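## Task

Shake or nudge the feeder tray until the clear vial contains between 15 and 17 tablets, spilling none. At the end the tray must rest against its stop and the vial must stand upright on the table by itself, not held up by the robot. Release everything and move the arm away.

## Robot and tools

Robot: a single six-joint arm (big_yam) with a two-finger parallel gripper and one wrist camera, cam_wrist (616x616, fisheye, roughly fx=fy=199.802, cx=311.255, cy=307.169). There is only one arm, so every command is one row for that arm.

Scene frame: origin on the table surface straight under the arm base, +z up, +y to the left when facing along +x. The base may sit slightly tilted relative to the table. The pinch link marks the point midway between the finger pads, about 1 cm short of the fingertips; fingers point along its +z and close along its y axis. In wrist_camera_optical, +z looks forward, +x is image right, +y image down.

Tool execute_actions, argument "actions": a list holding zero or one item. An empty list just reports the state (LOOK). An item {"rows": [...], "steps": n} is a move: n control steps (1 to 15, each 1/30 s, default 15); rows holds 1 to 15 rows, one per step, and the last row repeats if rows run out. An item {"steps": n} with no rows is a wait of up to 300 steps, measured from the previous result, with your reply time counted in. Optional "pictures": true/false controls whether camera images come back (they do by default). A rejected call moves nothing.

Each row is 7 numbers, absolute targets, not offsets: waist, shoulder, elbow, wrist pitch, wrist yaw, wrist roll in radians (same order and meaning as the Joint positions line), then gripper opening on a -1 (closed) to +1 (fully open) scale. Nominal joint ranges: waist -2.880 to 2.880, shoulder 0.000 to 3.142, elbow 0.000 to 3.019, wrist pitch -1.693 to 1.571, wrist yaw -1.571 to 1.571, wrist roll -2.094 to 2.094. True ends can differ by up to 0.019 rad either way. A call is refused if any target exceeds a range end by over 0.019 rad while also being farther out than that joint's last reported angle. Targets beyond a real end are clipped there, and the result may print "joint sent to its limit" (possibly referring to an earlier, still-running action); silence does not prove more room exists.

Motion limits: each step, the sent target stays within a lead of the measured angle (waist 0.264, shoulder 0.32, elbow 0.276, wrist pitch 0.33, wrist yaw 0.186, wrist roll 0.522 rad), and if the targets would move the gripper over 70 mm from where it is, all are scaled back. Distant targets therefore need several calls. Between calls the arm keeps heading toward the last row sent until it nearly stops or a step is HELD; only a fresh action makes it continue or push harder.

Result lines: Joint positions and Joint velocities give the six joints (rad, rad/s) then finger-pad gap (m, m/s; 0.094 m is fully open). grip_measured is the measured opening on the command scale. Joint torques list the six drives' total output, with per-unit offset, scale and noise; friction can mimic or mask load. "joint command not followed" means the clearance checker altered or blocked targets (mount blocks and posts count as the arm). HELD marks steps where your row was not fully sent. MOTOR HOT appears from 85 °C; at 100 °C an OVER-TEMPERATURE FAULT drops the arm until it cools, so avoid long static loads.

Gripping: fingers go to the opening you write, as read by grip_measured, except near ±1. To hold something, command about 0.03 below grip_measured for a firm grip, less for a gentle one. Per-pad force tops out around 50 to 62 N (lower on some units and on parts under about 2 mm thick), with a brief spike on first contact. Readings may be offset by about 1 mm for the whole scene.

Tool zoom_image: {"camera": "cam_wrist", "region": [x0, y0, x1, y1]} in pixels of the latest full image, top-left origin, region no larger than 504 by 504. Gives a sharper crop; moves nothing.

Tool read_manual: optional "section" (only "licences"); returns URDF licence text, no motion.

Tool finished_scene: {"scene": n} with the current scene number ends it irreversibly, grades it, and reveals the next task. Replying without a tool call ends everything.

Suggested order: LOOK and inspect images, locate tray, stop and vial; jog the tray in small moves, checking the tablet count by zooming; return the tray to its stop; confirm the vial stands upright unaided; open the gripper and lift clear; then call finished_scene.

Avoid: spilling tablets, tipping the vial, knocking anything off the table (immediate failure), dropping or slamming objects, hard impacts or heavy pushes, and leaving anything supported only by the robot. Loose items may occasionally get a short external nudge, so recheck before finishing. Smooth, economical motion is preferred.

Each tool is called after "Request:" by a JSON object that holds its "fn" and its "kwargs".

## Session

Request:
{"fn": "execute_actions", "kwargs": {"actions": []}}

Scene clock: 0.00 s of 4800.00 s.
grip_measured=+1.000
Joint positions: [-1.595  1.121  0.891 -1.186 -0.173  1.962  0.094]
Joint velocities: [-0.005  0.005 -0.022 -0.002  0.066 -0.007  0.   ]
Joint torques (N m, as the arm reports them, + toward a larger angle): no reading
Motor temperatures (°C, as the motors report them): [22 21 25 23 22 21]

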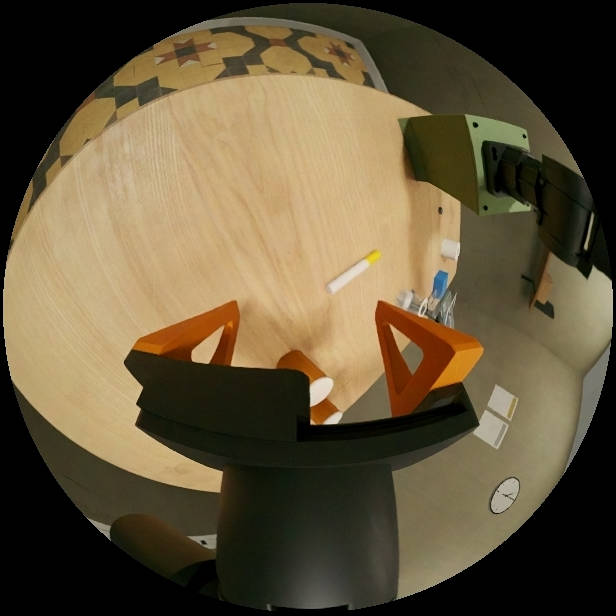

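Request:
{"fn": "execute_actions", "kwargs": {"actions": [{"rows":[[-1.595,1.09,0.89,-1.19,-0.15,1.85,1],[-1.59,1.06,0.89,-1.19,-0.12,1.75,1],[-1.58,1.03,0.89,-1.2,-0.09,1.65,1],[-1.56,1.0,0.89,-1.2,-0.06,1.55,1],[-1.53,0.97,0.89,-1.21,-0.03,1.45,1],[-1.5,0.94,0.89,-1.21,0,1.35,1],[-1.46,0.91,0.89,-1.22,0,1.25,1],[-1.42,0.88,0.89,-1.22,0,1.15,1],[-1.37,0.86,0.89,-1.23,0,1.05,1],[-1.32,0.85,0.89,-1.23,0,0.95,1],[-1.27,0.85,0.89,-1.24,0,0.85,1],[-1.22,0.85,0.89,-1.24,0,0.75,1],[-1.17,0.85,0.89,-1.25,0,0.65,1],[-1.12,0.85,0.89,-1.25,0,0.55,1],[-1.07,0.85,0.89,-1.25,0,0.45,1]]}], "pictures": false}}

Request:
{"fn": "execute_actions", "kwargs": {"actions": [{"rows":[[-1.02,0.85,0.9,-1.26,0.02,0.35,1],[-0.97,0.86,0.9,-1.26,0.04,0.25,1],[-0.92,0.87,0.9,-1.26,0.06,0.15,1],[-0.87,0.88,0.91,-1.27,0.08,0.05,1],[-0.82,0.89,0.91,-1.27,0.1,-0.05,1],[-0.77,0.9,0.91,-1.27,0.12,-0.15,1],[-0.72,0.91,0.92,-1.28,0.14,-0.25,1],[-0.67,0.92,0.92,-1.28,0.17,-0.35,1],[-0.62,0.93,0.92,-1.28,0.2,-0.45,1],[-0.57,0.94,0.93,-1.29,0.23,-0.55,1],[-0.52,0.96,0.93,-1.29,0.26,-0.65,1],[-0.47,0.98,0.93,-1.29,0.29,-0.75,1],[-0.42,1.0,0.94,-1.3,0.32,-0.85,1],[-0.37,1.02,0.94,-1.3,0.35,-0.95,1],[-0.32,1.04,0.94,-1.3,0.38,-1.05,1]]}], "pictures": false}}

Request:
{"fn": "execute_actions", "kwargs": {"actions": [{"rows":[[-0.27,1.06,0.95,-1.31,0.41,-1.15,1],[-0.22,1.08,0.95,-1.31,0.44,-1.22,1],[-0.17,1.1,0.95,-1.31,0.47,-1.22,1],[-0.12,1.12,0.95,-1.31,0.5,-1.22,1],[-0.07,1.14,0.95,-1.31,0.53,-1.22,1],[-0.02,1.16,0.95,-1.31,0.56,-1.22,1],[0.03,1.18,0.95,-1.31,0.59,-1.22,1],[0.08,1.2,0.95,-1.31,0.62,-1.22,1],[0.13,1.22,0.95,-1.31,0.65,-1.22,1],[0.17,1.24,0.95,-1.31,0.68,-1.22,1],[0.21,1.26,0.95,-1.31,0.71,-1.22,1],[0.24,1.28,0.95,-1.31,0.71,-1.22,1],[0.27,1.29,0.95,-1.31,0.71,-1.22,1],[0.29,1.3,0.95,-1.31,0.71,-1.22,1],[0.3,1.3,0.95,-1.31,0.71,-1.22,1]]}], "pictures": false}}

Request:
{"fn": "execute_actions", "kwargs": {"actions": [{"steps":20}]}}

Scene clock: 11.70 s of 4800.00 s.
grip_measured=+1.000
Joint positions: [-1.156  0.815  0.891 -1.235 -0.002  0.866  0.094]
Joint velocities: [ 1.509  0.073 -0.012 -0.056  0.007 -2.659  0.   ]
Joint torques (N m, as the arm reports them, + toward a larger angle): [-0.88 -7.65  6.2  -0.89 -0.06 -0.01]
Motor temperatures (°C, as the motors report them): [22 22 26 23 21 21]
Steps of this call (steps 1 to 90: nothing new was sent; then 8.20 s passed at rest; steps 91 to 105: all 15 steps of this action). Readings (joint positions):
91: [-1.595 1.119 0.891 -1.186 -0.164 1.947]
92: [-1.595 1.114 0.891 -1.186 -0.143 1.914]
94: [-1.592 1.086 0.891 -1.187 -0.086 1.811]
98: [-1.516 0.958 0.891 -1.200 -0.004 1.512]
105: the state above

Scene clock: 12.20 s of 4800.00 s.
grip_measured=+1.000
Joint positions: [-0.411  0.986  0.9   -1.287  0.352 -0.607  0.094]
Joint velocities: [ 1.451  0.581  0.115 -0.066  0.755 -2.747  0.   ]
Joint torques (N m, as the arm reports them, + toward a larger angle): [ 3.3  -5.22  8.42 -0.52 -0.31 -0.09]
Motor temperatures (°C, as the motors report them): [22 22 26 23 21 21]
Steps of this call (steps 1 to 15: all 15 steps of this action). Readings (joint positions):
1: [-1.104 0.819 0.891 -1.239 0.007 0.769]
2: [-1.054 0.824 0.891 -1.243 0.022 0.671]
4: [-0.957 0.839 0.891 -1.249 0.061 0.475]
8: [-0.761 0.884 0.891 -1.263 0.145 0.082]
15: the state above

Scene clock: 12.70 s of 4800.00 s.
grip_measured=+1.000
Joint positions: [ 0.28   1.289  0.917 -1.299  0.703 -1.185  0.094]
Joint velocities: [ 0.737  0.366  0.002 -0.012  0.007 -0.139  0.   ]
Joint torques (N m, as the arm reports them, + toward a larger angle): [ 4.19 -5.73  9.19 -0.11  0.17 -0.05]
Motor temperatures (°C, as the motors report them): [22 22 26 23 21 21]
Steps of this call (steps 1 to 15: all 15 steps of this action). Readings (joint positions):
1: [-0.361 1.007 0.905 -1.291 0.382 -0.705]
2: [-0.311 1.028 0.909 -1.294 0.413 -0.802]
4: [-0.212 1.072 0.915 -1.298 0.473 -0.949]
8: [-0.012 1.157 0.917 -1.299 0.593 -1.102]
15: the state above

Scene clock: 13.37 s of 4800.00 s.
grip_measured=+1.000
Joint positions: [ 0.317  1.306  0.917 -1.302  0.706 -1.206  0.094]
Joint velocities: [-0.015 -0.005  0.012  0.002  0.037  0.007  0.   ]
Joint torques (N m, as the arm reports them, + toward a larger angle): [ 4.73 -4.52  9.35 -0.05  0.07 -0.09]
Motor temperatures (°C, as the motors report them): [22 22 26 23 21 21]
Steps of this call (steps 1 to 20: the robot went on to your last target). Readings (joint positions):
1: [0.301 1.300 0.917 -1.299 0.703 -1.190]
2: [0.313 1.306 0.917 -1.299 0.703 -1.193]
4: [0.318 1.308 0.917 -1.300 0.704 -1.199]
8: [0.317 1.306 0.917 -1.302 0.706 -1.203]
20: the state above

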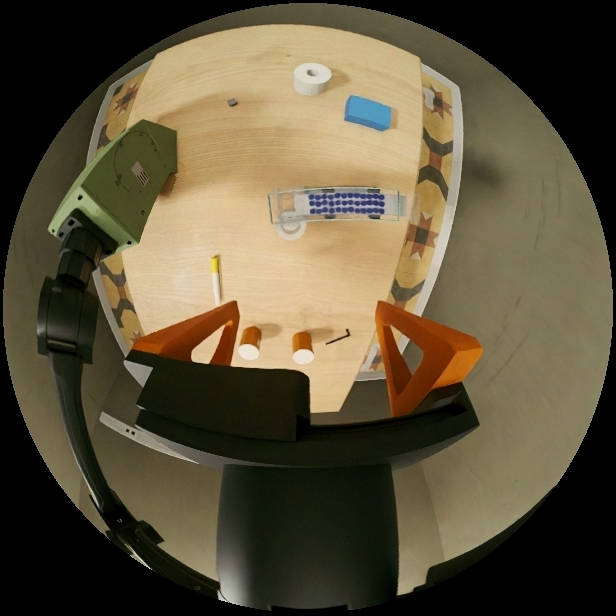

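Request:
{"fn": "zoom_image", "kwargs": {"camera": "cam_wrist", "region": [250, 150, 450, 270]}}

Region (250, 150, 450, 270) of cam_wrist's 616x616 image, scaled by 2.520, with more detail than that image has; it fills the top 302 rows of this view, and the rest is white.

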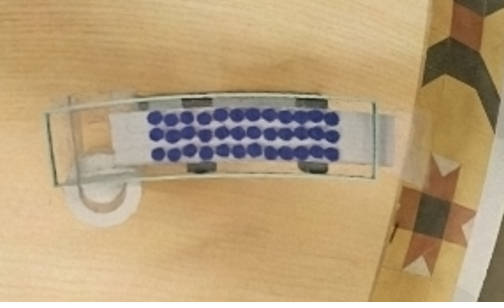

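Request:
{"fn": "execute_actions", "kwargs": {"actions": [{"rows":[[0.29,1.29,0.93,-1.29,0.68,-1.25,1],[0.26,1.28,0.93,-1.28,0.65,-1.28,1],[0.22,1.27,0.93,-1.27,0.61,-1.31,1],[0.18,1.26,0.93,-1.26,0.57,-1.34,1],[0.13,1.25,0.93,-1.25,0.53,-1.37,1],[0.08,1.24,0.93,-1.24,0.49,-1.4,1],[0.03,1.23,0.93,-1.23,0.45,-1.43,1],[-0.02,1.22,0.93,-1.22,0.41,-1.46,1],[-0.07,1.21,0.93,-1.21,0.37,-1.49,1],[-0.12,1.2,0.93,-1.2,0.33,-1.52,1],[-0.17,1.2,0.93,-1.19,0.29,-1.55,1],[-0.22,1.2,0.93,-1.18,0.25,-1.58,1],[-0.27,1.2,0.93,-1.17,0.21,-1.61,1],[-0.32,1.2,0.93,-1.16,0.17,-1.64,1],[-0.37,1.2,0.93,-1.15,0.13,-1.67,1]]}], "pictures": false}}

Request:
{"fn": "execute_actions", "kwargs": {"actions": [{"rows":[[-0.42,1.2,0.92,-1.15,0.09,-1.7,1],[-0.47,1.2,0.91,-1.14,0.05,-1.73,1],[-0.52,1.2,0.9,-1.13,0.01,-1.76,1],[-0.57,1.21,0.89,-1.12,-0.03,-1.79,1],[-0.62,1.22,0.88,-1.1,-0.08,-1.82,1],[-0.67,1.23,0.87,-1.08,-0.13,-1.85,1],[-0.72,1.24,0.86,-1.06,-0.18,-1.88,1],[-0.76,1.26,0.85,-1.04,-0.23,-1.91,1],[-0.8,1.28,0.84,-1.01,-0.28,-1.94,1],[-0.83,1.3,0.83,-0.98,-0.33,-1.97,1],[-0.86,1.32,0.82,-0.95,-0.38,-2.0,1],[-0.88,1.35,0.81,-0.91,-0.43,-2.03,1],[-0.89,1.38,0.8,-0.87,-0.48,-2.06,1],[-0.89,1.41,0.79,-0.83,-0.52,-2.09,1],[-0.89,1.44,0.78,-0.79,-0.545,-2.09,1]]}], "pictures": false}}

Request:
{"fn": "execute_actions", "kwargs": {"actions": [{"rows":[[-0.89,1.47,0.77,-0.75,-0.545,-2.09,0.9],[-0.89,1.5,0.76,-0.71,-0.545,-2.09,0.8],[-0.89,1.53,0.75,-0.67,-0.545,-2.09,0.7],[-0.89,1.56,0.745,-0.64,-0.545,-2.09,0.6],[-0.89,1.59,0.74,-0.61,-0.545,-2.09,0.5],[-0.89,1.61,0.735,-0.58,-0.545,-2.09,0.5],[-0.89,1.63,0.735,-0.56,-0.545,-2.09,0.5],[-0.89,1.65,0.735,-0.54,-0.545,-2.09,0.5],[-0.89,1.67,0.735,-0.52,-0.545,-2.09,0.5],[-0.89,1.685,0.735,-0.505,-0.545,-2.09,0.5],[-0.89,1.7,0.735,-0.49,-0.545,-2.09,0.5],[-0.89,1.71,0.735,-0.48,-0.545,-2.09,0.5],[-0.89,1.718,0.735,-0.475,-0.545,-2.09,0.5]]}], "pictures": false}}

Request:
{"fn": "execute_actions", "kwargs": {"actions": [{"steps":15}]}}

Scene clock: 33.33 s of 4800.00 s.
grip_measured=+1.000
Joint positions: [-0.28   1.198  0.917 -1.175  0.166 -1.535  0.094]
Joint velocities: [-1.431 -0.034 -0.012  0.281 -1.004 -0.828  0.   ]
Joint torques (N m, as the arm reports them, + toward a larger angle): [ 5.24 -7.35  6.43 -0.01 -0.42 -0.11]
Motor temperatures (°C, as the motors report them): [22 22 30 23 21 21]
Steps of this call (steps 1 to 15: the robot went on to your last target; steps 16 to 90: nothing new was sent; then 16.47 s passed at rest; steps 91 to 105: all 15 steps of this action). Readings (joint positions):
91: [0.316 1.306 0.917 -1.301 0.695 -1.211]
92: [0.312 1.303 0.917 -1.298 0.672 -1.222]
94: [0.281 1.293 0.917 -1.285 0.601 -1.253]
98: [0.104 1.253 0.917 -1.245 0.443 -1.343]
105: the state above

Scene clock: 33.83 s of 4800.00 s.
grip_measured=+1.000
Joint positions: [-0.894  1.359  0.813 -0.87  -0.514 -1.976  0.094]
Joint velocities: [-0.2    0.943 -0.31   1.106 -0.74  -0.74   0.   ]
Joint torques (N m, as the arm reports them, + toward a larger angle): [ 5.46 -9.11  1.14 -0.94 -0.69 -0.06]
Motor temperatures (°C, as the motors report them): [22 22 30 23 21 21]
Steps of this call (steps 1 to 15: all 15 steps of this action). Readings (joint positions):
1: [-0.328 1.198 0.917 -1.167 0.125 -1.564]
2: [-0.376 1.198 0.917 -1.160 0.085 -1.594]
4: [-0.472 1.198 0.915 -1.143 0.004 -1.653]
8: [-0.672 1.207 0.888 -1.081 -0.187 -1.772]
15: the state above

Scene clock: 34.33 s of 4800.00 s.
grip_measured=+0.501
Joint positions: [-0.897  1.708  0.736 -0.491 -0.541 -2.073  0.071]
Joint velocities: [-0.015  0.083 -0.007  0.105 -0.081  0.022 -0.   ]
Joint torques (N m, as the arm reports them, + toward a larger angle): [  5.74 -10.65  -1.18  -0.55  -0.75  -0.03]
Motor temperatures (°C, as the motors report them): [22 22 30 23 22 21]
Steps of this call (steps 1 to 15: all 15 steps of this action). Readings (joint positions):
1: [-0.897 1.392 0.803 -0.831 -0.531 -1.996]
2: [-0.897 1.425 0.792 -0.792 -0.538 -2.013]
4: [-0.897 1.492 0.770 -0.715 -0.541 -2.036]
8: [-0.897 1.611 0.741 -0.596 -0.541 -2.060]
15: the state above

Scene clock: 34.83 s of 4800.00 s.
grip_measured=+0.501
Joint positions: [-0.897  1.71   0.736 -0.484 -0.542 -2.077  0.071]
Joint velocities: [ 0.005 -0.005 -0.002 -0.002  0.037  0.007 -0.001]
Joint torques (N m, as the arm reports them, + toward a larger angle): [  5.73 -10.12  -1.18  -0.47  -0.72  -0.07]
Motor temperatures (°C, as the motors report them): [22 22 30 23 22 21]
Steps of this call (steps 1 to 15: the robot went on to your last target). Readings (joint positions):
1: [-0.897 1.710 0.736 -0.488 -0.541 -2.074]
2: [-0.897 1.710 0.736 -0.487 -0.541 -2.075]
4: [-0.897 1.710 0.736 -0.484 -0.542 -2.075]
8: [-0.897 1.710 0.736 -0.484 -0.542 -2.076]
15: the state above
The arm was judged still, so your last target was given up. Only a new action makes it travel on or press farther. Fingers that are still opening or closing keep moving.

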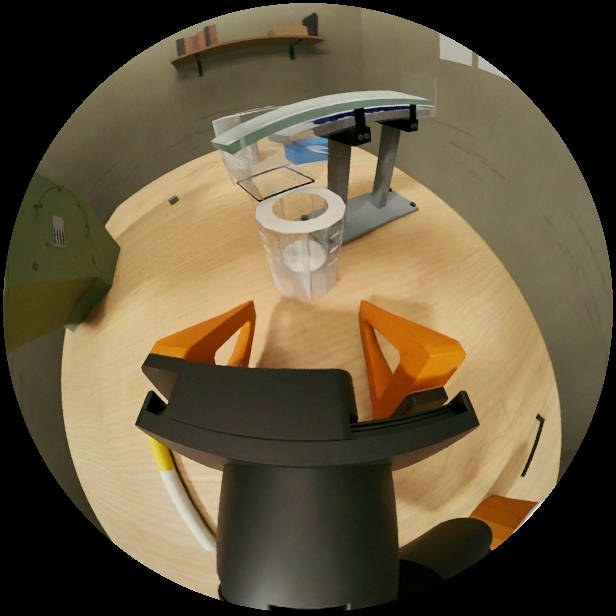

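Request:
{"fn": "execute_actions", "kwargs": {"actions": [{"rows":[[-0.886,1.72,0.725,-0.47,-0.54,-2.07,0.3],[-0.882,1.722,0.722,-0.462,-0.54,-2.07,0.15],[-0.878,1.724,0.718,-0.454,-0.54,-2.065,0],[-0.874,1.726,0.715,-0.447,-0.538,-2.06,-0.1],[-0.87,1.728,0.711,-0.44,-0.538,-2.06,-0.1],[-0.866,1.731,0.708,-0.432,-0.536,-2.055,-0.1],[-0.862,1.733,0.705,-0.424,-0.536,-2.05,-0.1],[-0.858,1.735,0.701,-0.417,-0.535,-2.05,-0.1],[-0.854,1.737,0.698,-0.41,-0.535,-2.045,-0.1],[-0.85,1.739,0.695,-0.402,-0.534,-2.04,-0.1],[-0.846,1.741,0.691,-0.394,-0.534,-2.04,-0.1],[-0.842,1.743,0.688,-0.387,-0.533,-2.04,-0.1]]}], "pictures": false}}

Request:
{"fn": "execute_actions", "kwargs": {"actions": [{"steps":10}]}}

Scene clock: 42.70 s of 4800.00 s.
grip_measured=-0.099
Joint positions: [-0.85   1.723  0.701 -0.399 -0.538 -2.057  0.042]
Joint velocities: [ 0.044  0.044 -0.061  0.042 -0.022  0.022 -0.   ]
Joint torques (N m, as the arm reports them, + toward a larger angle): [ 6.02 -8.72 -2.03 -0.37 -0.4   0.14]
Motor temperatures (°C, as the motors report them): [22 22 28 23 22 21]
Steps of this call (steps 1 to 90: nothing new was sent; then 4.37 s passed at rest; steps 91 to 105: all 15 steps of this action). Readings (joint positions):
91: [-0.897 1.710 0.736 -0.483 -0.542 -2.077]
92: [-0.897 1.710 0.736 -0.480 -0.542 -2.077]
94: [-0.894 1.710 0.734 -0.468 -0.542 -2.076]
98: [-0.880 1.710 0.724 -0.439 -0.540 -2.070]
105: the state above

Scene clock: 43.03 s of 4800.00 s.
grip_measured=-0.099
Joint positions: [-0.849  1.725  0.698 -0.396 -0.537 -2.054  0.042]
Joint velocities: [ 0.015 -0.015 -0.002  0.002  0.022 -0.007 -0.001]
Joint torques (N m, as the arm reports them, + toward a larger angle): [ 6.14 -8.94 -2.17 -0.36 -0.42  0.14]
Motor temperatures (°C, as the motors report them): [22 22 28 23 22 21]
Steps of this call (steps 1 to 10: the robot went on to your last target). Readings (joint positions):
1: [-0.849 1.724 0.699 -0.398 -0.538 -2.057]
2: [-0.849 1.725 0.699 -0.397 -0.538 -2.056]
4: [-0.849 1.725 0.698 -0.397 -0.537 -2.055]
8: [-0.849 1.725 0.698 -0.396 -0.537 -2.054]
10: the state above

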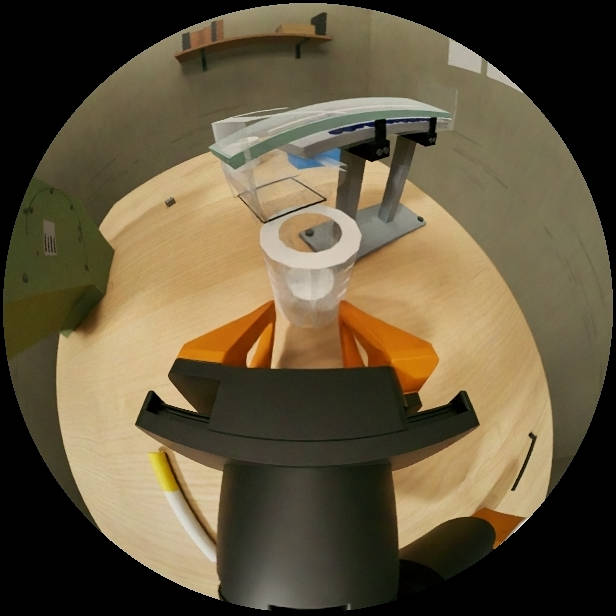

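Request:
{"fn": "execute_actions", "kwargs": {"actions": [{"rows":[[-0.838,1.748,0.688,-0.382,-0.532,-2.035,-0.1],[-0.834,1.753,0.688,-0.377,-0.532,-2.03,-0.1],[-0.83,1.757,0.688,-0.372,-0.531,-2.027,-0.1],[-0.826,1.76,0.683,-0.362,-0.531,-2.024,-0.1],[-0.823,1.762,0.678,-0.353,-0.53,-2.02,-0.1],[-0.819,1.765,0.674,-0.343,-0.53,-2.017,-0.1],[-0.816,1.768,0.669,-0.334,-0.529,-2.014,-0.1],[-0.812,1.77,0.664,-0.324,-0.529,-2.01,-0.1],[-0.808,1.773,0.66,-0.315,-0.528,-2.007,-0.1],[-0.805,1.776,0.655,-0.305,-0.528,-2.004,-0.1],[-0.801,1.778,0.65,-0.296,-0.527,-2.0,-0.1],[-0.798,1.781,0.645,-0.286,-0.527,-2.0,-0.1],[-0.794,1.784,0.64,-0.277,-0.526,-1.995,-0.1],[-0.79,1.786,0.636,-0.267,-0.526,-1.99,-0.1],[-0.787,1.789,0.631,-0.258,-0.525,-1.99,-0.1]]}], "pictures": false}}

Request:
{"fn": "execute_actions", "kwargs": {"actions": [{"steps":12}]}}

Request:
{"fn": "zoom_image", "kwargs": {"camera": "cam_wrist", "region": [200, 150, 420, 350]}}

Scene clock: 51.13 s of 4800.00 s.
grip_measured=-0.099
Joint positions: [-0.804  1.764  0.656 -0.284 -0.53  -2.014  0.042]
Joint velocities: [ 0.112  0.083 -0.164  0.261 -0.007  0.007 -0.   ]
Joint torques (N m, as the arm reports them, + toward a larger angle): [ 6.64 -8.06 -2.96 -0.45 -0.44  0.15]
Motor temperatures (°C, as the motors report them): [22 22 27 23 22 21]
Steps of this call (steps 1 to 15: the robot went on to your last target; steps 16 to 90: nothing new was sent; then 4.60 s passed at rest; steps 91 to 105: all 15 steps of this action). Readings (joint positions):
91: [-0.849 1.725 0.698 -0.395 -0.537 -2.052]
92: [-0.848 1.726 0.698 -0.392 -0.537 -2.051]
94: [-0.846 1.730 0.698 -0.382 -0.536 -2.047]
98: [-0.832 1.742 0.691 -0.349 -0.535 -2.036]
105: the state above

Scene clock: 51.53 s of 4800.00 s.
grip_measured=-0.099
Joint positions: [-0.795  1.773  0.643 -0.267 -0.53  -2.004  0.042]
Joint velocities: [-0.005 -0.005 -0.002  0.007  0.007 -0.051  0.001]
Joint torques (N m, as the arm reports them, + toward a larger angle): [ 6.35 -8.29 -2.74 -0.27 -0.44  0.14]
Motor temperatures (°C, as the motors report them): [22 22 27 23 22 21]
Steps of this call (steps 1 to 12: the robot went on to your last target). Readings (joint positions):
1: [-0.801 1.766 0.651 -0.276 -0.530 -2.012]
2: [-0.798 1.769 0.648 -0.273 -0.530 -2.010]
4: [-0.795 1.772 0.644 -0.269 -0.530 -2.008]
8: [-0.795 1.773 0.643 -0.267 -0.530 -2.005]
12: the state above

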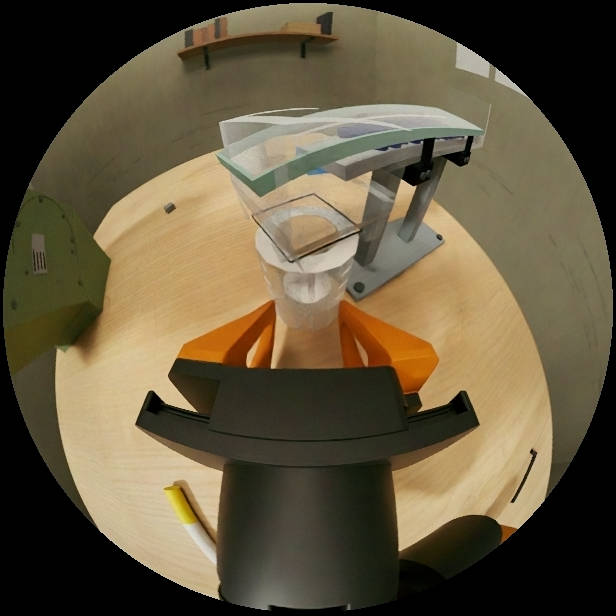

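Region (200, 150, 420, 350) of cam_wrist's 616x616 image, scaled by 2.291, with more detail than that image has; it fills the top 458 rows of this view, and the rest is white.

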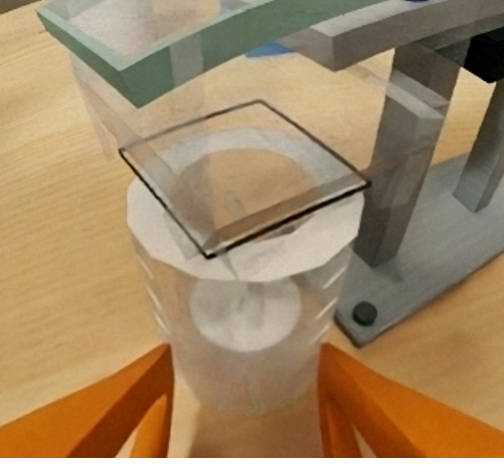

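Request:
{"fn": "execute_actions", "kwargs": {"actions": [{"rows":[[-0.784,1.791,0.63,-0.254,-0.525,-1.99,-0.1],[-0.781,1.793,0.629,-0.25,-0.525,-1.985,-0.1],[-0.778,1.796,0.628,-0.245,-0.524,-1.98,-0.1],[-0.775,1.798,0.626,-0.241,-0.524,-1.98,-0.1],[-0.772,1.8,0.625,-0.236,-0.523,-1.975,-0.1],[-0.77,1.802,0.624,-0.232,-0.523,-1.97,-0.1],[-0.768,1.804,0.623,-0.228,-0.522,-1.97,-0.1]]}]}}

Request:
{"fn": "zoom_image", "kwargs": {"camera": "cam_wrist", "region": [200, 150, 420, 350]}}

Scene clock: 56.63 s of 4800.00 s.
grip_measured=-0.099
Joint positions: [-0.779  1.785  0.64  -0.236 -0.526 -1.985  0.042]
Joint velocities: [-0.005 -0.005 -0.002  0.007  0.051 -0.007 -0.001]
Joint torques (N m, as the arm reports them, + toward a larger angle): [ 6.85 -8.03 -3.02 -0.24 -0.47  0.16]
Motor temperatures (°C, as the motors report them): [22 22 27 23 22 21]
Steps of this call (steps 1 to 30: the robot went on to your last target; steps 31 to 90: nothing new was sent; then 1.60 s passed at rest; steps 91 to 105: all 15 steps of this action). Readings (joint positions):
91: [-0.795 1.773 0.643 -0.266 -0.530 -2.003]
92: [-0.795 1.773 0.643 -0.264 -0.530 -2.002]
94: [-0.793 1.774 0.643 -0.258 -0.528 -1.999]
98: [-0.783 1.781 0.643 -0.241 -0.527 -1.991]
105: the state above

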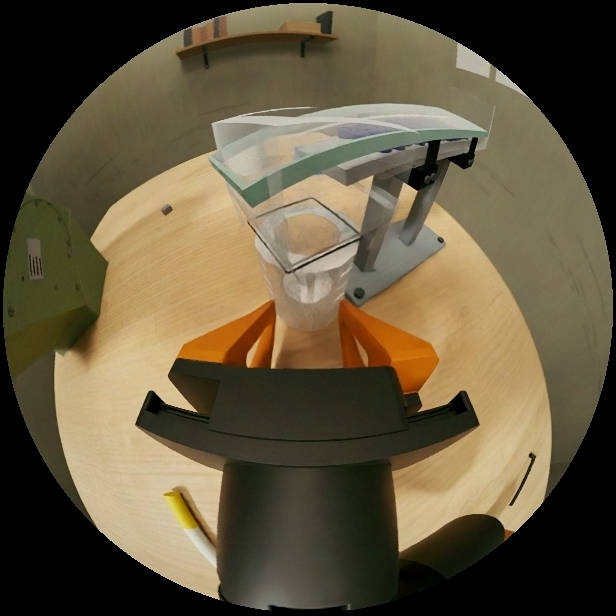

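Region (200, 150, 420, 350) of cam_wrist's 616x616 image, scaled by 2.291, with more detail than that image has; it fills the top 458 rows of this view, and the rest is white.

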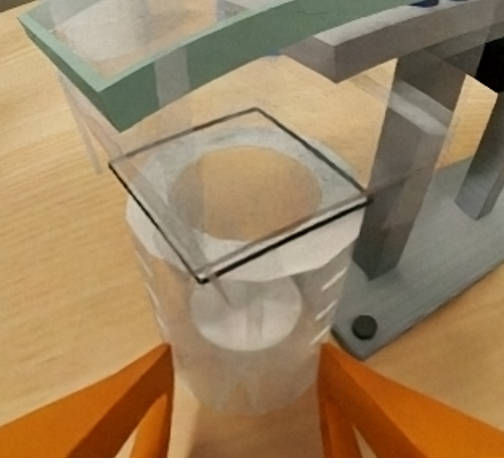

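Nudge ~3 mm left and 2 mm forward.

Request:
{"fn": "execute_actions", "kwargs": {"actions": [{"rows":[[-0.767,1.806,0.621,-0.228,-0.522,-1.97,-0.1],[-0.766,1.808,0.619,-0.228,-0.522,-1.97,-0.1],[-0.765,1.81,0.617,-0.227,-0.522,-1.97,-0.1],[-0.764,1.811,0.616,-0.226,-0.522,-1.97,-0.1]]}]}}

Request:
{"fn": "zoom_image", "kwargs": {"camera": "cam_wrist", "region": [200, 150, 420, 350]}}

Scene clock: 59.50 s of 4800.00 s.
grip_measured=-0.099
Joint positions: [-0.776  1.791  0.634 -0.234 -0.526 -1.983  0.042]
Joint velocities: [-0.015  0.015 -0.007  0.002 -0.066 -0.037 -0.001]
Joint torques (N m, as the arm reports them, + toward a larger angle): [ 6.87 -7.9  -3.25 -0.3  -0.47  0.15]
Motor temperatures (°C, as the motors report them): [22 22 27 23 22 21]
Steps of this call (steps 1 to 15: the robot went on to your last target; steps 16 to 71: nothing new was sent; steps 72 to 86: all 15 steps of this action). Readings (joint positions):
72: [-0.779 1.785 0.640 -0.236 -0.526 -1.984]
73: [-0.779 1.785 0.640 -0.236 -0.526 -1.984]
75: [-0.779 1.787 0.640 -0.236 -0.526 -1.984]
79: [-0.776 1.790 0.637 -0.234 -0.526 -1.983]
86: the state above

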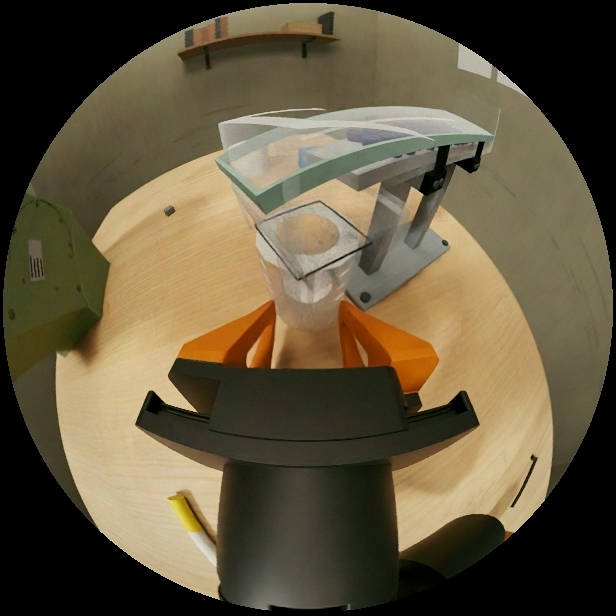

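Region (200, 150, 420, 350) of cam_wrist's 616x616 image, scaled by 2.291, with more detail than that image has; it fills the top 458 rows of this view, and the rest is white.

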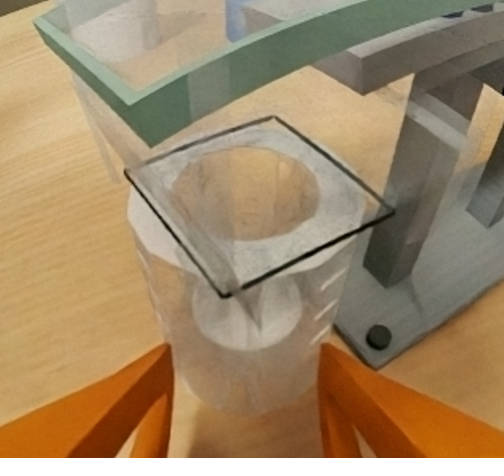

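Request:
{"fn": "execute_actions", "kwargs": {"actions": [{"rows":[[-0.776,1.791,0.634,-0.234,-0.526,-1.98,0.1],[-0.78,1.788,0.634,-0.24,-0.526,-1.98,0.3],[-0.795,1.775,0.636,-0.255,-0.526,-1.99,0.4],[-0.81,1.76,0.64,-0.275,-0.526,-2.0,0.4],[-0.825,1.74,0.645,-0.3,-0.526,-2.0,0.4],[-0.84,1.71,0.65,-0.34,-0.526,-2.0,0.4],[-0.855,1.68,0.655,-0.38,-0.526,-2.0,0.4],[-0.87,1.65,0.66,-0.42,-0.52,-2.0,0.4],[-0.88,1.61,0.67,-0.47,-0.51,-2.0,0.4],[-0.88,1.57,0.68,-0.53,-0.5,-2.0,0.4],[-0.88,1.53,0.7,-0.59,-0.48,-2.0,0.4],[-0.88,1.49,0.72,-0.65,-0.46,-2.0,0.4],[-0.88,1.45,0.74,-0.71,-0.44,-2.0,0.4],[-0.88,1.41,0.76,-0.77,-0.42,-2.0,0.4],[-0.87,1.37,0.79,-0.83,-0.4,-2.0,0.4]]}], "pictures": false}}

Request:
{"fn": "execute_actions", "kwargs": {"actions": [{"rows":[[-0.86,1.33,0.82,-0.89,-0.36,-1.96,0.4],[-0.84,1.3,0.85,-0.94,-0.32,-1.92,0.4],[-0.81,1.27,0.88,-0.99,-0.28,-1.88,0.4],[-0.78,1.25,0.91,-1.04,-0.24,-1.84,0.4],[-0.74,1.24,0.94,-1.08,-0.2,-1.8,0.4],[-0.7,1.24,0.97,-1.12,-0.16,-1.76,0.4],[-0.65,1.24,1.0,-1.15,-0.12,-1.72,0.4],[-0.6,1.24,1.03,-1.18,-0.08,-1.68,0.4],[-0.55,1.24,1.06,-1.2,-0.04,-1.64,0.4],[-0.5,1.24,1.09,-1.2,0,-1.6,0.4],[-0.45,1.25,1.11,-1.2,0.04,-1.56,0.4],[-0.4,1.26,1.13,-1.2,0.08,-1.52,0.4],[-0.35,1.27,1.15,-1.2,0.12,-1.48,0.4],[-0.3,1.29,1.17,-1.2,0.16,-1.44,0.4],[-0.25,1.31,1.19,-1.2,0.2,-1.4,0.4]]}], "pictures": false}}

Request:
{"fn": "execute_actions", "kwargs": {"actions": [{"rows":[[-0.2,1.33,1.2,-1.2,0.25,-1.36,0.4],[-0.15,1.35,1.21,-1.2,0.3,-1.36,0.4],[-0.1,1.38,1.21,-1.2,0.35,-1.36,0.4],[-0.05,1.41,1.21,-1.2,0.4,-1.36,0.4],[0,1.44,1.21,-1.2,0.45,-1.36,0.4],[0.05,1.47,1.21,-1.2,0.5,-1.36,0.4],[0.09,1.5,1.21,-1.2,0.55,-1.36,0.4],[0.13,1.53,1.21,-1.2,0.6,-1.36,0.4],[0.16,1.56,1.21,-1.2,0.65,-1.36,0.4],[0.185,1.59,1.21,-1.2,0.7,-1.36,0.4],[0.2,1.62,1.21,-1.2,0.71,-1.36,0.4],[0.21,1.65,1.21,-1.19,0.71,-1.36,0.4],[0.22,1.675,1.21,-1.18,0.71,-1.36,0.4],[0.22,1.7,1.21,-1.17,0.71,-1.36,0.4],[0.22,1.72,1.21,-1.155,0.71,-1.36,0.4]]}], "pictures": false}}

Request:
{"fn": "execute_actions", "kwargs": {"actions": [{"rows":[[0.22,1.735,1.21,-1.14,0.71,-1.36,0.4],[0.22,1.745,1.21,-1.13,0.71,-1.36,0.4],[0.22,1.755,1.21,-1.12,0.71,-1.36,0.4],[0.22,1.76,1.21,-1.12,0.71,-1.36,0.4]]}]}}

Request:
{"fn": "zoom_image", "kwargs": {"camera": "cam_wrist", "region": [140, 180, 420, 350]}}

Scene clock: 70.57 s of 4800.00 s.
grip_measured=+0.399
Joint positions: [-0.875  1.454  0.735 -0.708 -0.419 -1.987  0.066]
Joint velocities: [ 0.005 -1.284  0.72  -1.683  0.505  0.037 -0.001]
Joint torques (N m, as the arm reports them, + toward a larger angle): [  4.98 -10.64   1.82  -0.65  -0.49  -0.09]
Motor temperatures (°C, as the motors report them): [22 22 27 23 22 21]
Steps of this call (steps 1 to 15: the robot went on to your last target; steps 16 to 90: nothing new was sent; then 7.57 s passed at rest; steps 91 to 105: all 15 steps of this action). Readings (joint positions):
91: [-0.776 1.791 0.634 -0.234 -0.526 -1.983]
92: [-0.776 1.791 0.634 -0.234 -0.526 -1.983]
94: [-0.777 1.788 0.634 -0.244 -0.526 -1.984]
98: [-0.813 1.731 0.637 -0.346 -0.525 -1.986]
105: the state above

Scene clock: 71.07 s of 4800.00 s.
grip_measured=+0.399
Joint positions: [-0.337  1.246  1.135 -1.187  0.164 -1.573  0.066]
Joint velocities: [ 1.49   0.415  0.54  -0.061  0.93   1.062  0.001]
Joint torques (N m, as the arm reports them, + toward a larger angle): [ 5.8  -6.31  7.82 -0.35 -0.45  0.13]
Motor temperatures (°C, as the motors report them): [22 22 27 23 22 21]
Steps of this call (steps 1 to 15: all 15 steps of this action). Readings (joint positions):
1: [-0.874 1.410 0.761 -0.767 -0.390 -1.985]
2: [-0.872 1.368 0.790 -0.823 -0.353 -1.976]
4: [-0.852 1.293 0.851 -0.929 -0.274 -1.941]
8: [-0.719 1.213 0.977 -1.101 -0.114 -1.828]
15: the state above

Scene clock: 71.57 s of 4800.00 s.
grip_measured=+0.399
Joint positions: [ 0.247  1.682  1.201 -1.179  0.702 -1.381  0.066]
Joint velocities: [ 0.2    0.786 -0.012  0.222 -0.125  0.081  0.001]
Joint torques (N m, as the arm reports them, + toward a larger angle): [ 7.46 -9.88  7.27  0.5   0.2   0.17]
Motor temperatures (°C, as the motors report them): [22 22 27 23 22 21]
Steps of this call (steps 1 to 15: all 15 steps of this action). Readings (joint positions):
1: [-0.287 1.262 1.153 -1.188 0.209 -1.535]
2: [-0.237 1.281 1.169 -1.188 0.257 -1.502]
4: [-0.142 1.326 1.193 -1.188 0.357 -1.455]
8: [0.046 1.445 1.201 -1.188 0.556 -1.406]
15: the state above

Scene clock: 72.07 s of 4800.00 s.
grip_measured=+0.399
Joint positions: [ 0.244  1.765  1.201 -1.129  0.706 -1.373  0.066]
Joint velocities: [ 0.015 -0.015  0.012 -0.022 -0.022 -0.037 -0.001]
Joint torques (N m, as the arm reports them, + toward a larger angle): [  9.09 -10.51   6.97   0.6    0.05   0.16]
Motor temperatures (°C, as the motors report them): [22 22 27 23 22 21]
Steps of this call (steps 1 to 15: all 15 steps of this action). Readings (joint positions):
1: [0.251 1.707 1.201 -1.170 0.702 -1.379]
2: [0.251 1.729 1.201 -1.159 0.703 -1.378]
4: [0.248 1.759 1.201 -1.140 0.704 -1.376]
8: [0.244 1.770 1.201 -1.130 0.706 -1.375]
15: the state above

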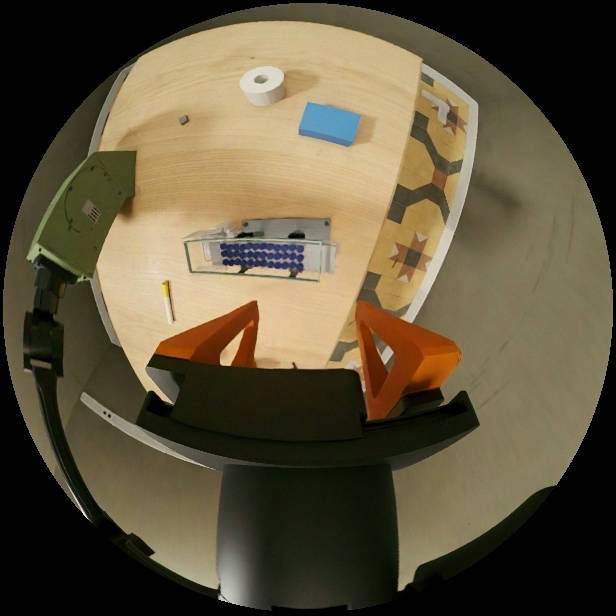

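Region (140, 180, 420, 350) of cam_wrist's 616x616 image, scaled by 1.800, with more detail than that image has; it fills the top 306 rows of this view, and the rest is white.

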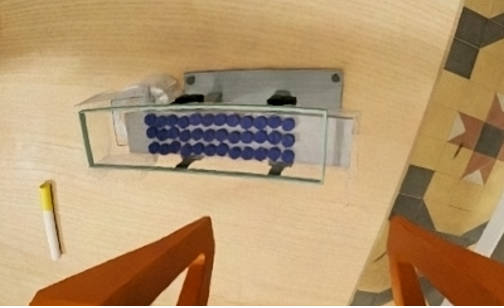

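Request:
{"fn": "execute_actions", "kwargs": {"actions": [{"rows":[[0.215,1.773,1.193,-1.105,0.71,-1.39,0.5],[0.208,1.779,1.188,-1.088,0.71,-1.4,0.5],[0.2,1.786,1.183,-1.071,0.71,-1.41,0.5],[0.193,1.792,1.178,-1.054,0.71,-1.42,0.5],[0.186,1.798,1.173,-1.037,0.71,-1.43,0.5],[0.179,1.805,1.168,-1.02,0.71,-1.44,0.5],[0.171,1.811,1.163,-1.004,0.71,-1.45,0.5],[0.164,1.817,1.158,-0.987,0.71,-1.46,0.5],[0.157,1.824,1.153,-0.97,0.71,-1.47,0.5],[0.15,1.83,1.148,-0.953,0.71,-1.48,0.5],[0.142,1.837,1.143,-0.936,0.71,-1.49,0.5],[0.135,1.843,1.138,-0.92,0.71,-1.5,0.5]]}], "pictures": false}}

Request:
{"fn": "execute_actions", "kwargs": {"actions": [{"steps":12}]}}

Request:
{"fn": "zoom_image", "kwargs": {"camera": "cam_wrist", "region": [130, 210, 410, 380]}}

Scene clock: 78.77 s of 4800.00 s.
grip_measured=+0.499
Joint positions: [ 0.153  1.829  1.151 -0.935  0.706 -1.467  0.07 ]
Joint velocities: [-0.122  0.171 -0.095  0.085 -0.022 -0.11   0.   ]
Joint torques (N m, as the arm reports them, + toward a larger angle): [ 11.26 -10.29   5.16   0.5    0.02  -0.09]
Motor temperatures (°C, as the motors report them): [23 23 28 23 22 21]
Steps of this call (steps 1 to 15: the robot went on to your last target; steps 16 to 90: nothing new was sent; then 3.20 s passed at rest; steps 91 to 105: all 15 steps of this action). Readings (joint positions):
91: [0.244 1.765 1.201 -1.126 0.706 -1.374]
92: [0.244 1.765 1.201 -1.119 0.706 -1.376]
94: [0.238 1.765 1.199 -1.092 0.706 -1.385]
98: [0.211 1.775 1.185 -1.026 0.706 -1.413]
105: the state above

Scene clock: 79.17 s of 4800.00 s.
grip_measured=+0.499
Joint positions: [ 0.149  1.838  1.145 -0.928  0.706 -1.486  0.07 ]
Joint velocities: [-0.005 -0.005  0.002  0.012 -0.051 -0.066 -0.001]
Joint torques (N m, as the arm reports them, + toward a larger angle): [ 10.69 -10.25   5.16   0.52   0.01  -0.08]
Motor temperatures (°C, as the motors report them): [23 23 28 23 22 21]
Steps of this call (steps 1 to 12: the robot went on to your last target). Readings (joint positions):
1: [0.150 1.834 1.148 -0.933 0.706 -1.471]
2: [0.149 1.837 1.146 -0.932 0.706 -1.474]
4: [0.149 1.838 1.145 -0.931 0.706 -1.479]
8: [0.149 1.838 1.145 -0.929 0.706 -1.484]
12: the state above

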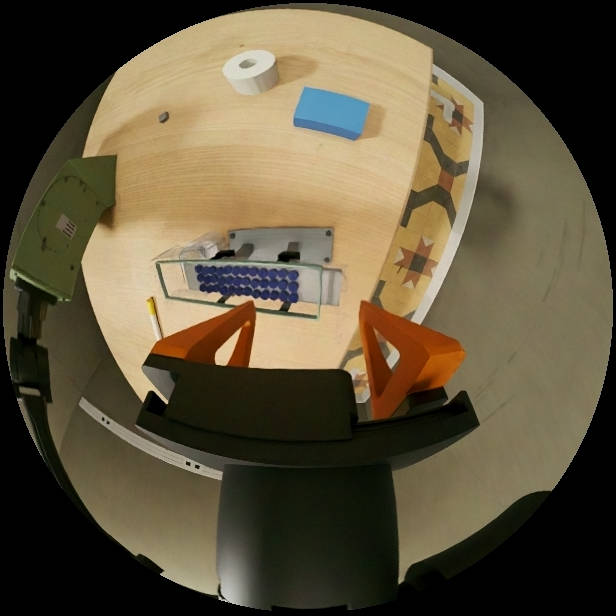

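Region (130, 210, 410, 380) of cam_wrist's 616x616 image, scaled by 1.800, with more detail than that image has; it fills the top 306 rows of this view, and the rest is white.

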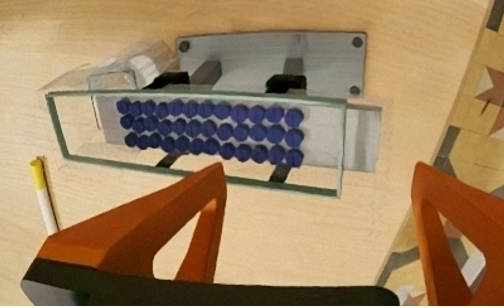

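Request:
{"fn": "execute_actions", "kwargs": {"actions": [{"rows":[[0.129,1.852,1.14,-0.912,0.71,-1.51,0.5],[0.124,1.858,1.14,-0.905,0.71,-1.51,0.5],[0.119,1.863,1.14,-0.898,0.71,-1.52,0.5],[0.114,1.868,1.14,-0.89,0.71,-1.52,0.5]]}], "pictures": false}}

Request:
{"fn": "execute_actions", "kwargs": {"actions": [{"rows":[[0.114,1.868,1.14,-0.9,0.71,-1.52,0.4],[0.114,1.868,1.14,-0.9,0.71,-1.52,0.35],[0.114,1.868,1.14,-0.9,0.71,-1.52,0.3],[0.114,1.868,1.14,-0.9,0.71,-1.52,0.25],[0.114,1.868,1.14,-0.9,0.71,-1.52,0.2],[0.114,1.868,1.14,-0.9,0.71,-1.52,0.15],[0.114,1.868,1.14,-0.9,0.71,-1.52,0.1],[0.114,1.868,1.14,-0.9,0.71,-1.52,0.05],[0.114,1.868,1.14,-0.9,0.71,-1.52,0],[0.114,1.868,1.14,-0.9,0.71,-1.52,-0.05],[0.114,1.868,1.14,-0.9,0.71,-1.52,-0.1],[0.114,1.868,1.14,-0.9,0.71,-1.52,-0.15],[0.114,1.868,1.14,-0.9,0.71,-1.52,-0.2],[0.114,1.868,1.14,-0.9,0.71,-1.52,-0.25],[0.114,1.868,1.14,-0.9,0.71,-1.52,-0.3]]}]}}

Request:
{"fn": "execute_actions", "kwargs": {"actions": [{"rows":[[0.114,1.868,1.14,-0.9,0.71,-1.52,0.3]]}]}}

Request:
{"fn": "zoom_image", "kwargs": {"camera": "cam_wrist", "region": [130, 210, 370, 350]}}

Scene clock: 87.20 s of 4800.00 s.
grip_measured=+0.499
Joint positions: [ 0.139  1.849  1.145 -0.899  0.706 -1.506  0.07 ]
Joint velocities: [-0.015 -0.005 -0.007  0.002 -0.051 -0.066  0.   ]
Joint torques (N m, as the arm reports them, + toward a larger angle): [ 9.53 -9.14  5.16  0.6   0.03 -0.07]
Motor temperatures (°C, as the motors report them): [23 23 28 23 22 21]
Steps of this call (steps 1 to 30: the robot went on to your last target; steps 31 to 90: nothing new was sent; then 4.53 s passed at rest; steps 91 to 105: all 15 steps of this action). Readings (joint positions):
91: [0.149 1.838 1.145 -0.927 0.706 -1.488]
92: [0.149 1.838 1.145 -0.924 0.706 -1.490]
94: [0.148 1.839 1.145 -0.912 0.706 -1.496]
98: [0.143 1.845 1.145 -0.900 0.706 -1.502]
105: the state above

Scene clock: 87.70 s of 4800.00 s.
grip_measured=-0.276
Joint positions: [ 0.139  1.85   1.145 -0.888  0.707 -1.507  0.034]
Joint velocities: [-0.015 -0.005 -0.007  0.061 -0.022  0.081 -0.046]
Joint torques (N m, as the arm reports them, + toward a larger angle): [10.01 -8.69  5.13 -0.62  0.01 -0.07]
Motor temperatures (°C, as the motors report them): [23 23 28 23 22 21]
Steps of this call (steps 1 to 15: all 15 steps of this action). Readings (joint positions):
1: [0.139 1.849 1.145 -0.899 0.706 -1.506]
2: [0.139 1.849 1.145 -0.899 0.706 -1.506]
4: [0.139 1.849 1.145 -0.899 0.706 -1.506]
8: [0.139 1.849 1.145 -0.899 0.706 -1.506]
15: the state above

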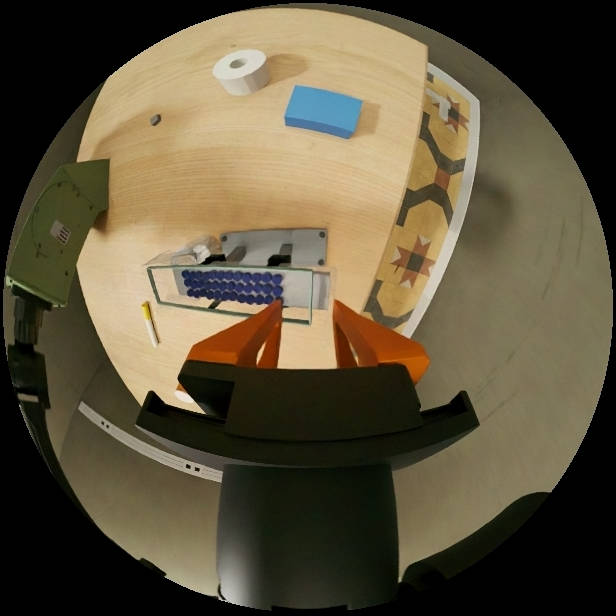

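Scene clock: 88.20 s of 4800.00 s.
grip_measured=+0.298
Joint positions: [ 0.138  1.851  1.145 -0.892  0.707 -1.507  0.061]
Joint velocities: [ 0.005  0.005 -0.007 -0.007  0.007  0.022 -0.001]
Joint torques (N m, as the arm reports them, + toward a larger angle): [ 9.8  -9.57  5.15 -0.2   0.01 -0.07]
Motor temperatures (°C, as the motors report them): [23 23 28 23 22 21]
Steps of this call (steps 1 to 15: all 15 steps of this action). Readings (joint positions):
1: [0.138 1.850 1.145 -0.887 0.707 -1.507]
2: [0.138 1.850 1.145 -0.889 0.707 -1.507]
4: [0.138 1.851 1.145 -0.891 0.707 -1.507]
8: [0.138 1.851 1.145 -0.892 0.707 -1.507]
15: the state above

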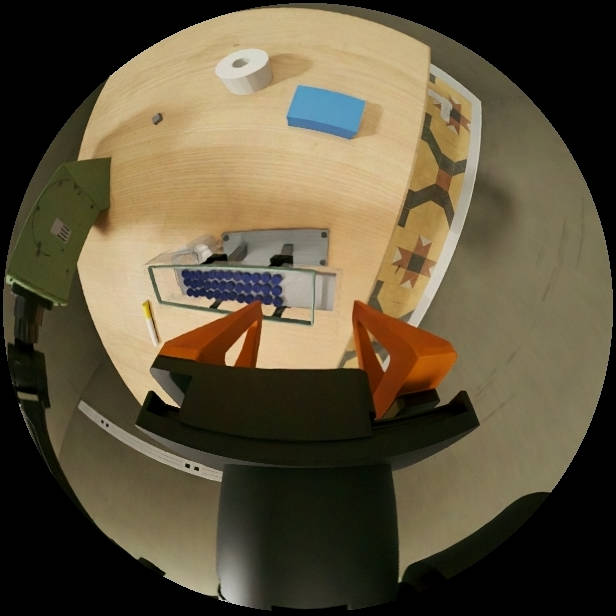

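Region (130, 210, 370, 350) of cam_wrist's 616x616 image, scaled by 2.100, with more detail than that image has; it fills the top 294 rows of this view, and the rest is white.

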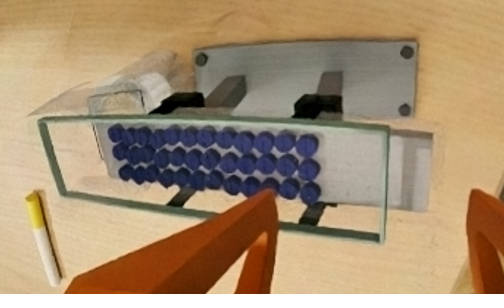

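More slippery here. Two jogs slightly larger.

Request:
{"fn": "execute_actions", "kwargs": {"actions": [{"rows":[[0.135,1.853,1.14,-0.9,0.71,-1.51,0.1],[0.135,1.853,1.14,-0.9,0.71,-1.51,0.05],[0.135,1.853,1.14,-0.9,0.71,-1.51,0],[0.135,1.853,1.14,-0.9,0.71,-1.51,-0.05],[0.135,1.853,1.14,-0.9,0.71,-1.51,-0.1],[0.135,1.853,1.14,-0.9,0.71,-1.51,-0.15],[0.135,1.853,1.14,-0.9,0.71,-1.51,-0.2],[0.135,1.853,1.14,-0.9,0.71,-1.51,-0.25],[0.135,1.853,1.14,-0.9,0.71,-1.51,-0.3],[0.135,1.853,1.14,-0.9,0.71,-1.51,-0.35],[0.135,1.853,1.14,-0.9,0.71,-1.51,0.15]]}], "pictures": false}}

Request:
{"fn": "execute_actions", "kwargs": {"actions": [{"steps":15}], "pictures": false}}

Request:
{"fn": "execute_actions", "kwargs": {"actions": [{"rows":[[0.135,1.853,1.14,-0.9,0.71,-1.51,0.1],[0.135,1.853,1.14,-0.9,0.71,-1.51,0.05],[0.135,1.853,1.14,-0.9,0.71,-1.51,0],[0.135,1.853,1.14,-0.9,0.71,-1.51,-0.05],[0.135,1.853,1.14,-0.9,0.71,-1.51,-0.1],[0.135,1.853,1.14,-0.9,0.71,-1.51,-0.15],[0.135,1.853,1.14,-0.9,0.71,-1.51,-0.2],[0.135,1.853,1.14,-0.9,0.71,-1.51,-0.25],[0.135,1.853,1.14,-0.9,0.71,-1.51,-0.3],[0.135,1.853,1.14,-0.9,0.71,-1.51,-0.35],[0.135,1.853,1.14,-0.9,0.71,-1.51,0.15]]}], "pictures": false}}

Request:
{"fn": "execute_actions", "kwargs": {"actions": [{"steps":20}]}}

Request:
{"fn": "zoom_image", "kwargs": {"camera": "cam_wrist", "region": [135, 220, 295, 330]}}

Scene clock: 95.70 s of 4800.00 s.
grip_measured=+0.147
Joint positions: [ 0.138  1.85   1.145 -0.891  0.707 -1.507  0.054]
Joint velocities: [ 0.005 -0.005  0.007 -0.012  0.007 -0.095  0.002]
Joint torques (N m, as the arm reports them, + toward a larger angle): [ 11.64 -10.55   5.11  -0.21   0.     0.02]
Motor temperatures (°C, as the motors report them): [23 23 28 23 22 21]
Steps of this call (steps 1 to 15: the robot went on to your last target; steps 16 to 90: nothing new was sent; then 4.00 s passed at rest; steps 91 to 105: all 15 steps of this action). Readings (joint positions):
91: [0.138 1.851 1.145 -0.892 0.707 -1.507]
92: [0.138 1.851 1.145 -0.892 0.707 -1.507]
94: [0.138 1.851 1.145 -0.892 0.707 -1.507]
98: [0.138 1.851 1.145 -0.889 0.707 -1.507]
105: the state above

Scene clock: 96.20 s of 4800.00 s.
grip_measured=+0.148
Joint positions: [ 0.138  1.85   1.145 -0.892  0.707 -1.507  0.054]
Joint velocities: [ 0.005  0.005 -0.012  0.017  0.022 -0.007 -0.001]
Joint torques (N m, as the arm reports them, + toward a larger angle): [ 11.63 -10.67   5.24  -0.19   0.     0.02]
Motor temperatures (°C, as the motors report them): [23 23 28 23 22 21]
Steps of this call (steps 1 to 15: the robot went on to your last target). Readings (joint positions):
1: [0.138 1.850 1.145 -0.891 0.707 -1.507]
2: [0.138 1.850 1.145 -0.891 0.707 -1.507]
4: [0.138 1.850 1.145 -0.892 0.707 -1.507]
8: [0.138 1.850 1.145 -0.892 0.707 -1.507]
15: the state above
The arm was judged still, so your last target was given up. Only a new action makes it travel on or press farther. Fingers that are still opening or closing keep moving.

Scene clock: 96.70 s of 4800.00 s.
grip_measured=+0.147
Joint positions: [ 0.138  1.85   1.145 -0.891  0.707 -1.507  0.054]
Joint velocities: [-0.005  0.005 -0.002 -0.007  0.007  0.007  0.001]
Joint torques (N m, as the arm reports them, + toward a larger angle): [ 11.56 -10.6    5.25  -0.21   0.     0.02]
Motor temperatures (°C, as the motors report them): [23 23 28 23 22 21]
Steps of this call (steps 1 to 15: all 15 steps of this action). Readings (joint positions):
1: [0.138 1.850 1.145 -0.892 0.707 -1.507]
2: [0.138 1.850 1.145 -0.892 0.707 -1.507]
4: [0.138 1.850 1.145 -0.892 0.707 -1.507]
8: [0.138 1.850 1.145 -0.889 0.707 -1.507]
15: the state above

Scene clock: 97.37 s of 4800.00 s.
grip_measured=+0.148
Joint positions: [ 0.138  1.85   1.145 -0.892  0.707 -1.507  0.054]
Joint velocities: [ 0.005  0.005  0.002 -0.007 -0.007 -0.095 -0.   ]
Joint torques (N m, as the arm reports them, + toward a larger angle): [ 11.62 -10.41   5.12  -0.19   0.01   0.02]
Motor temperatures (°C, as the motors report them): [23 23 28 23 22 21]
Steps of this call (steps 1 to 15: the robot went on to your last target; steps 16 to 20: nothing new was sent). Readings (joint positions):
1: [0.138 1.850 1.145 -0.891 0.707 -1.507]
2: [0.138 1.850 1.145 -0.892 0.707 -1.507]
4: [0.138 1.850 1.145 -0.892 0.707 -1.507]
8: [0.138 1.850 1.145 -0.892 0.707 -1.507]
20: the state above
The arm was judged still, so your last target was given up. Only a new action makes it travel on or press farther. Fingers that are still opening or closing keep moving.

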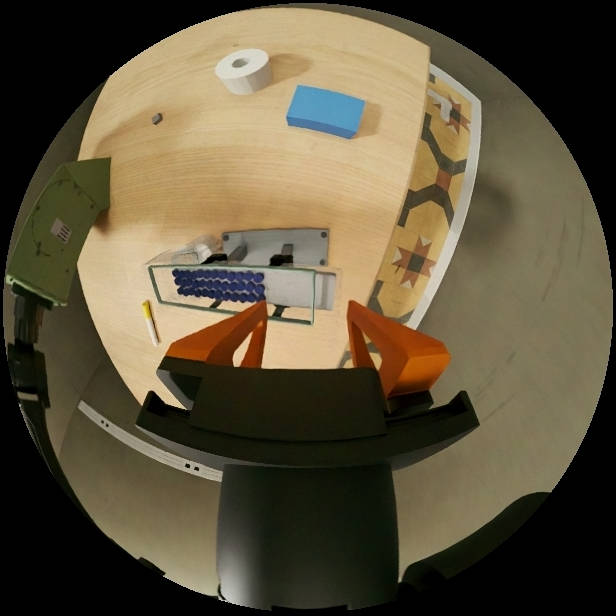

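Region (135, 220, 295, 330) of cam_wrist's 616x616 image, scaled by 3.150, with more detail than that image has; it fills the top 346 rows of this view, and the rest is white.

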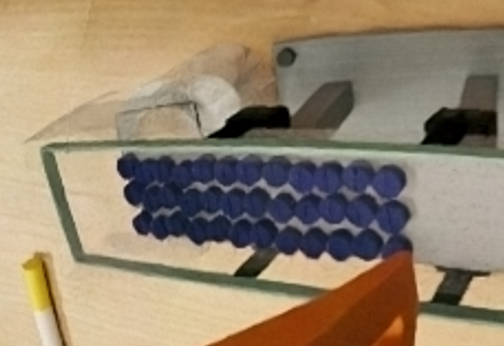

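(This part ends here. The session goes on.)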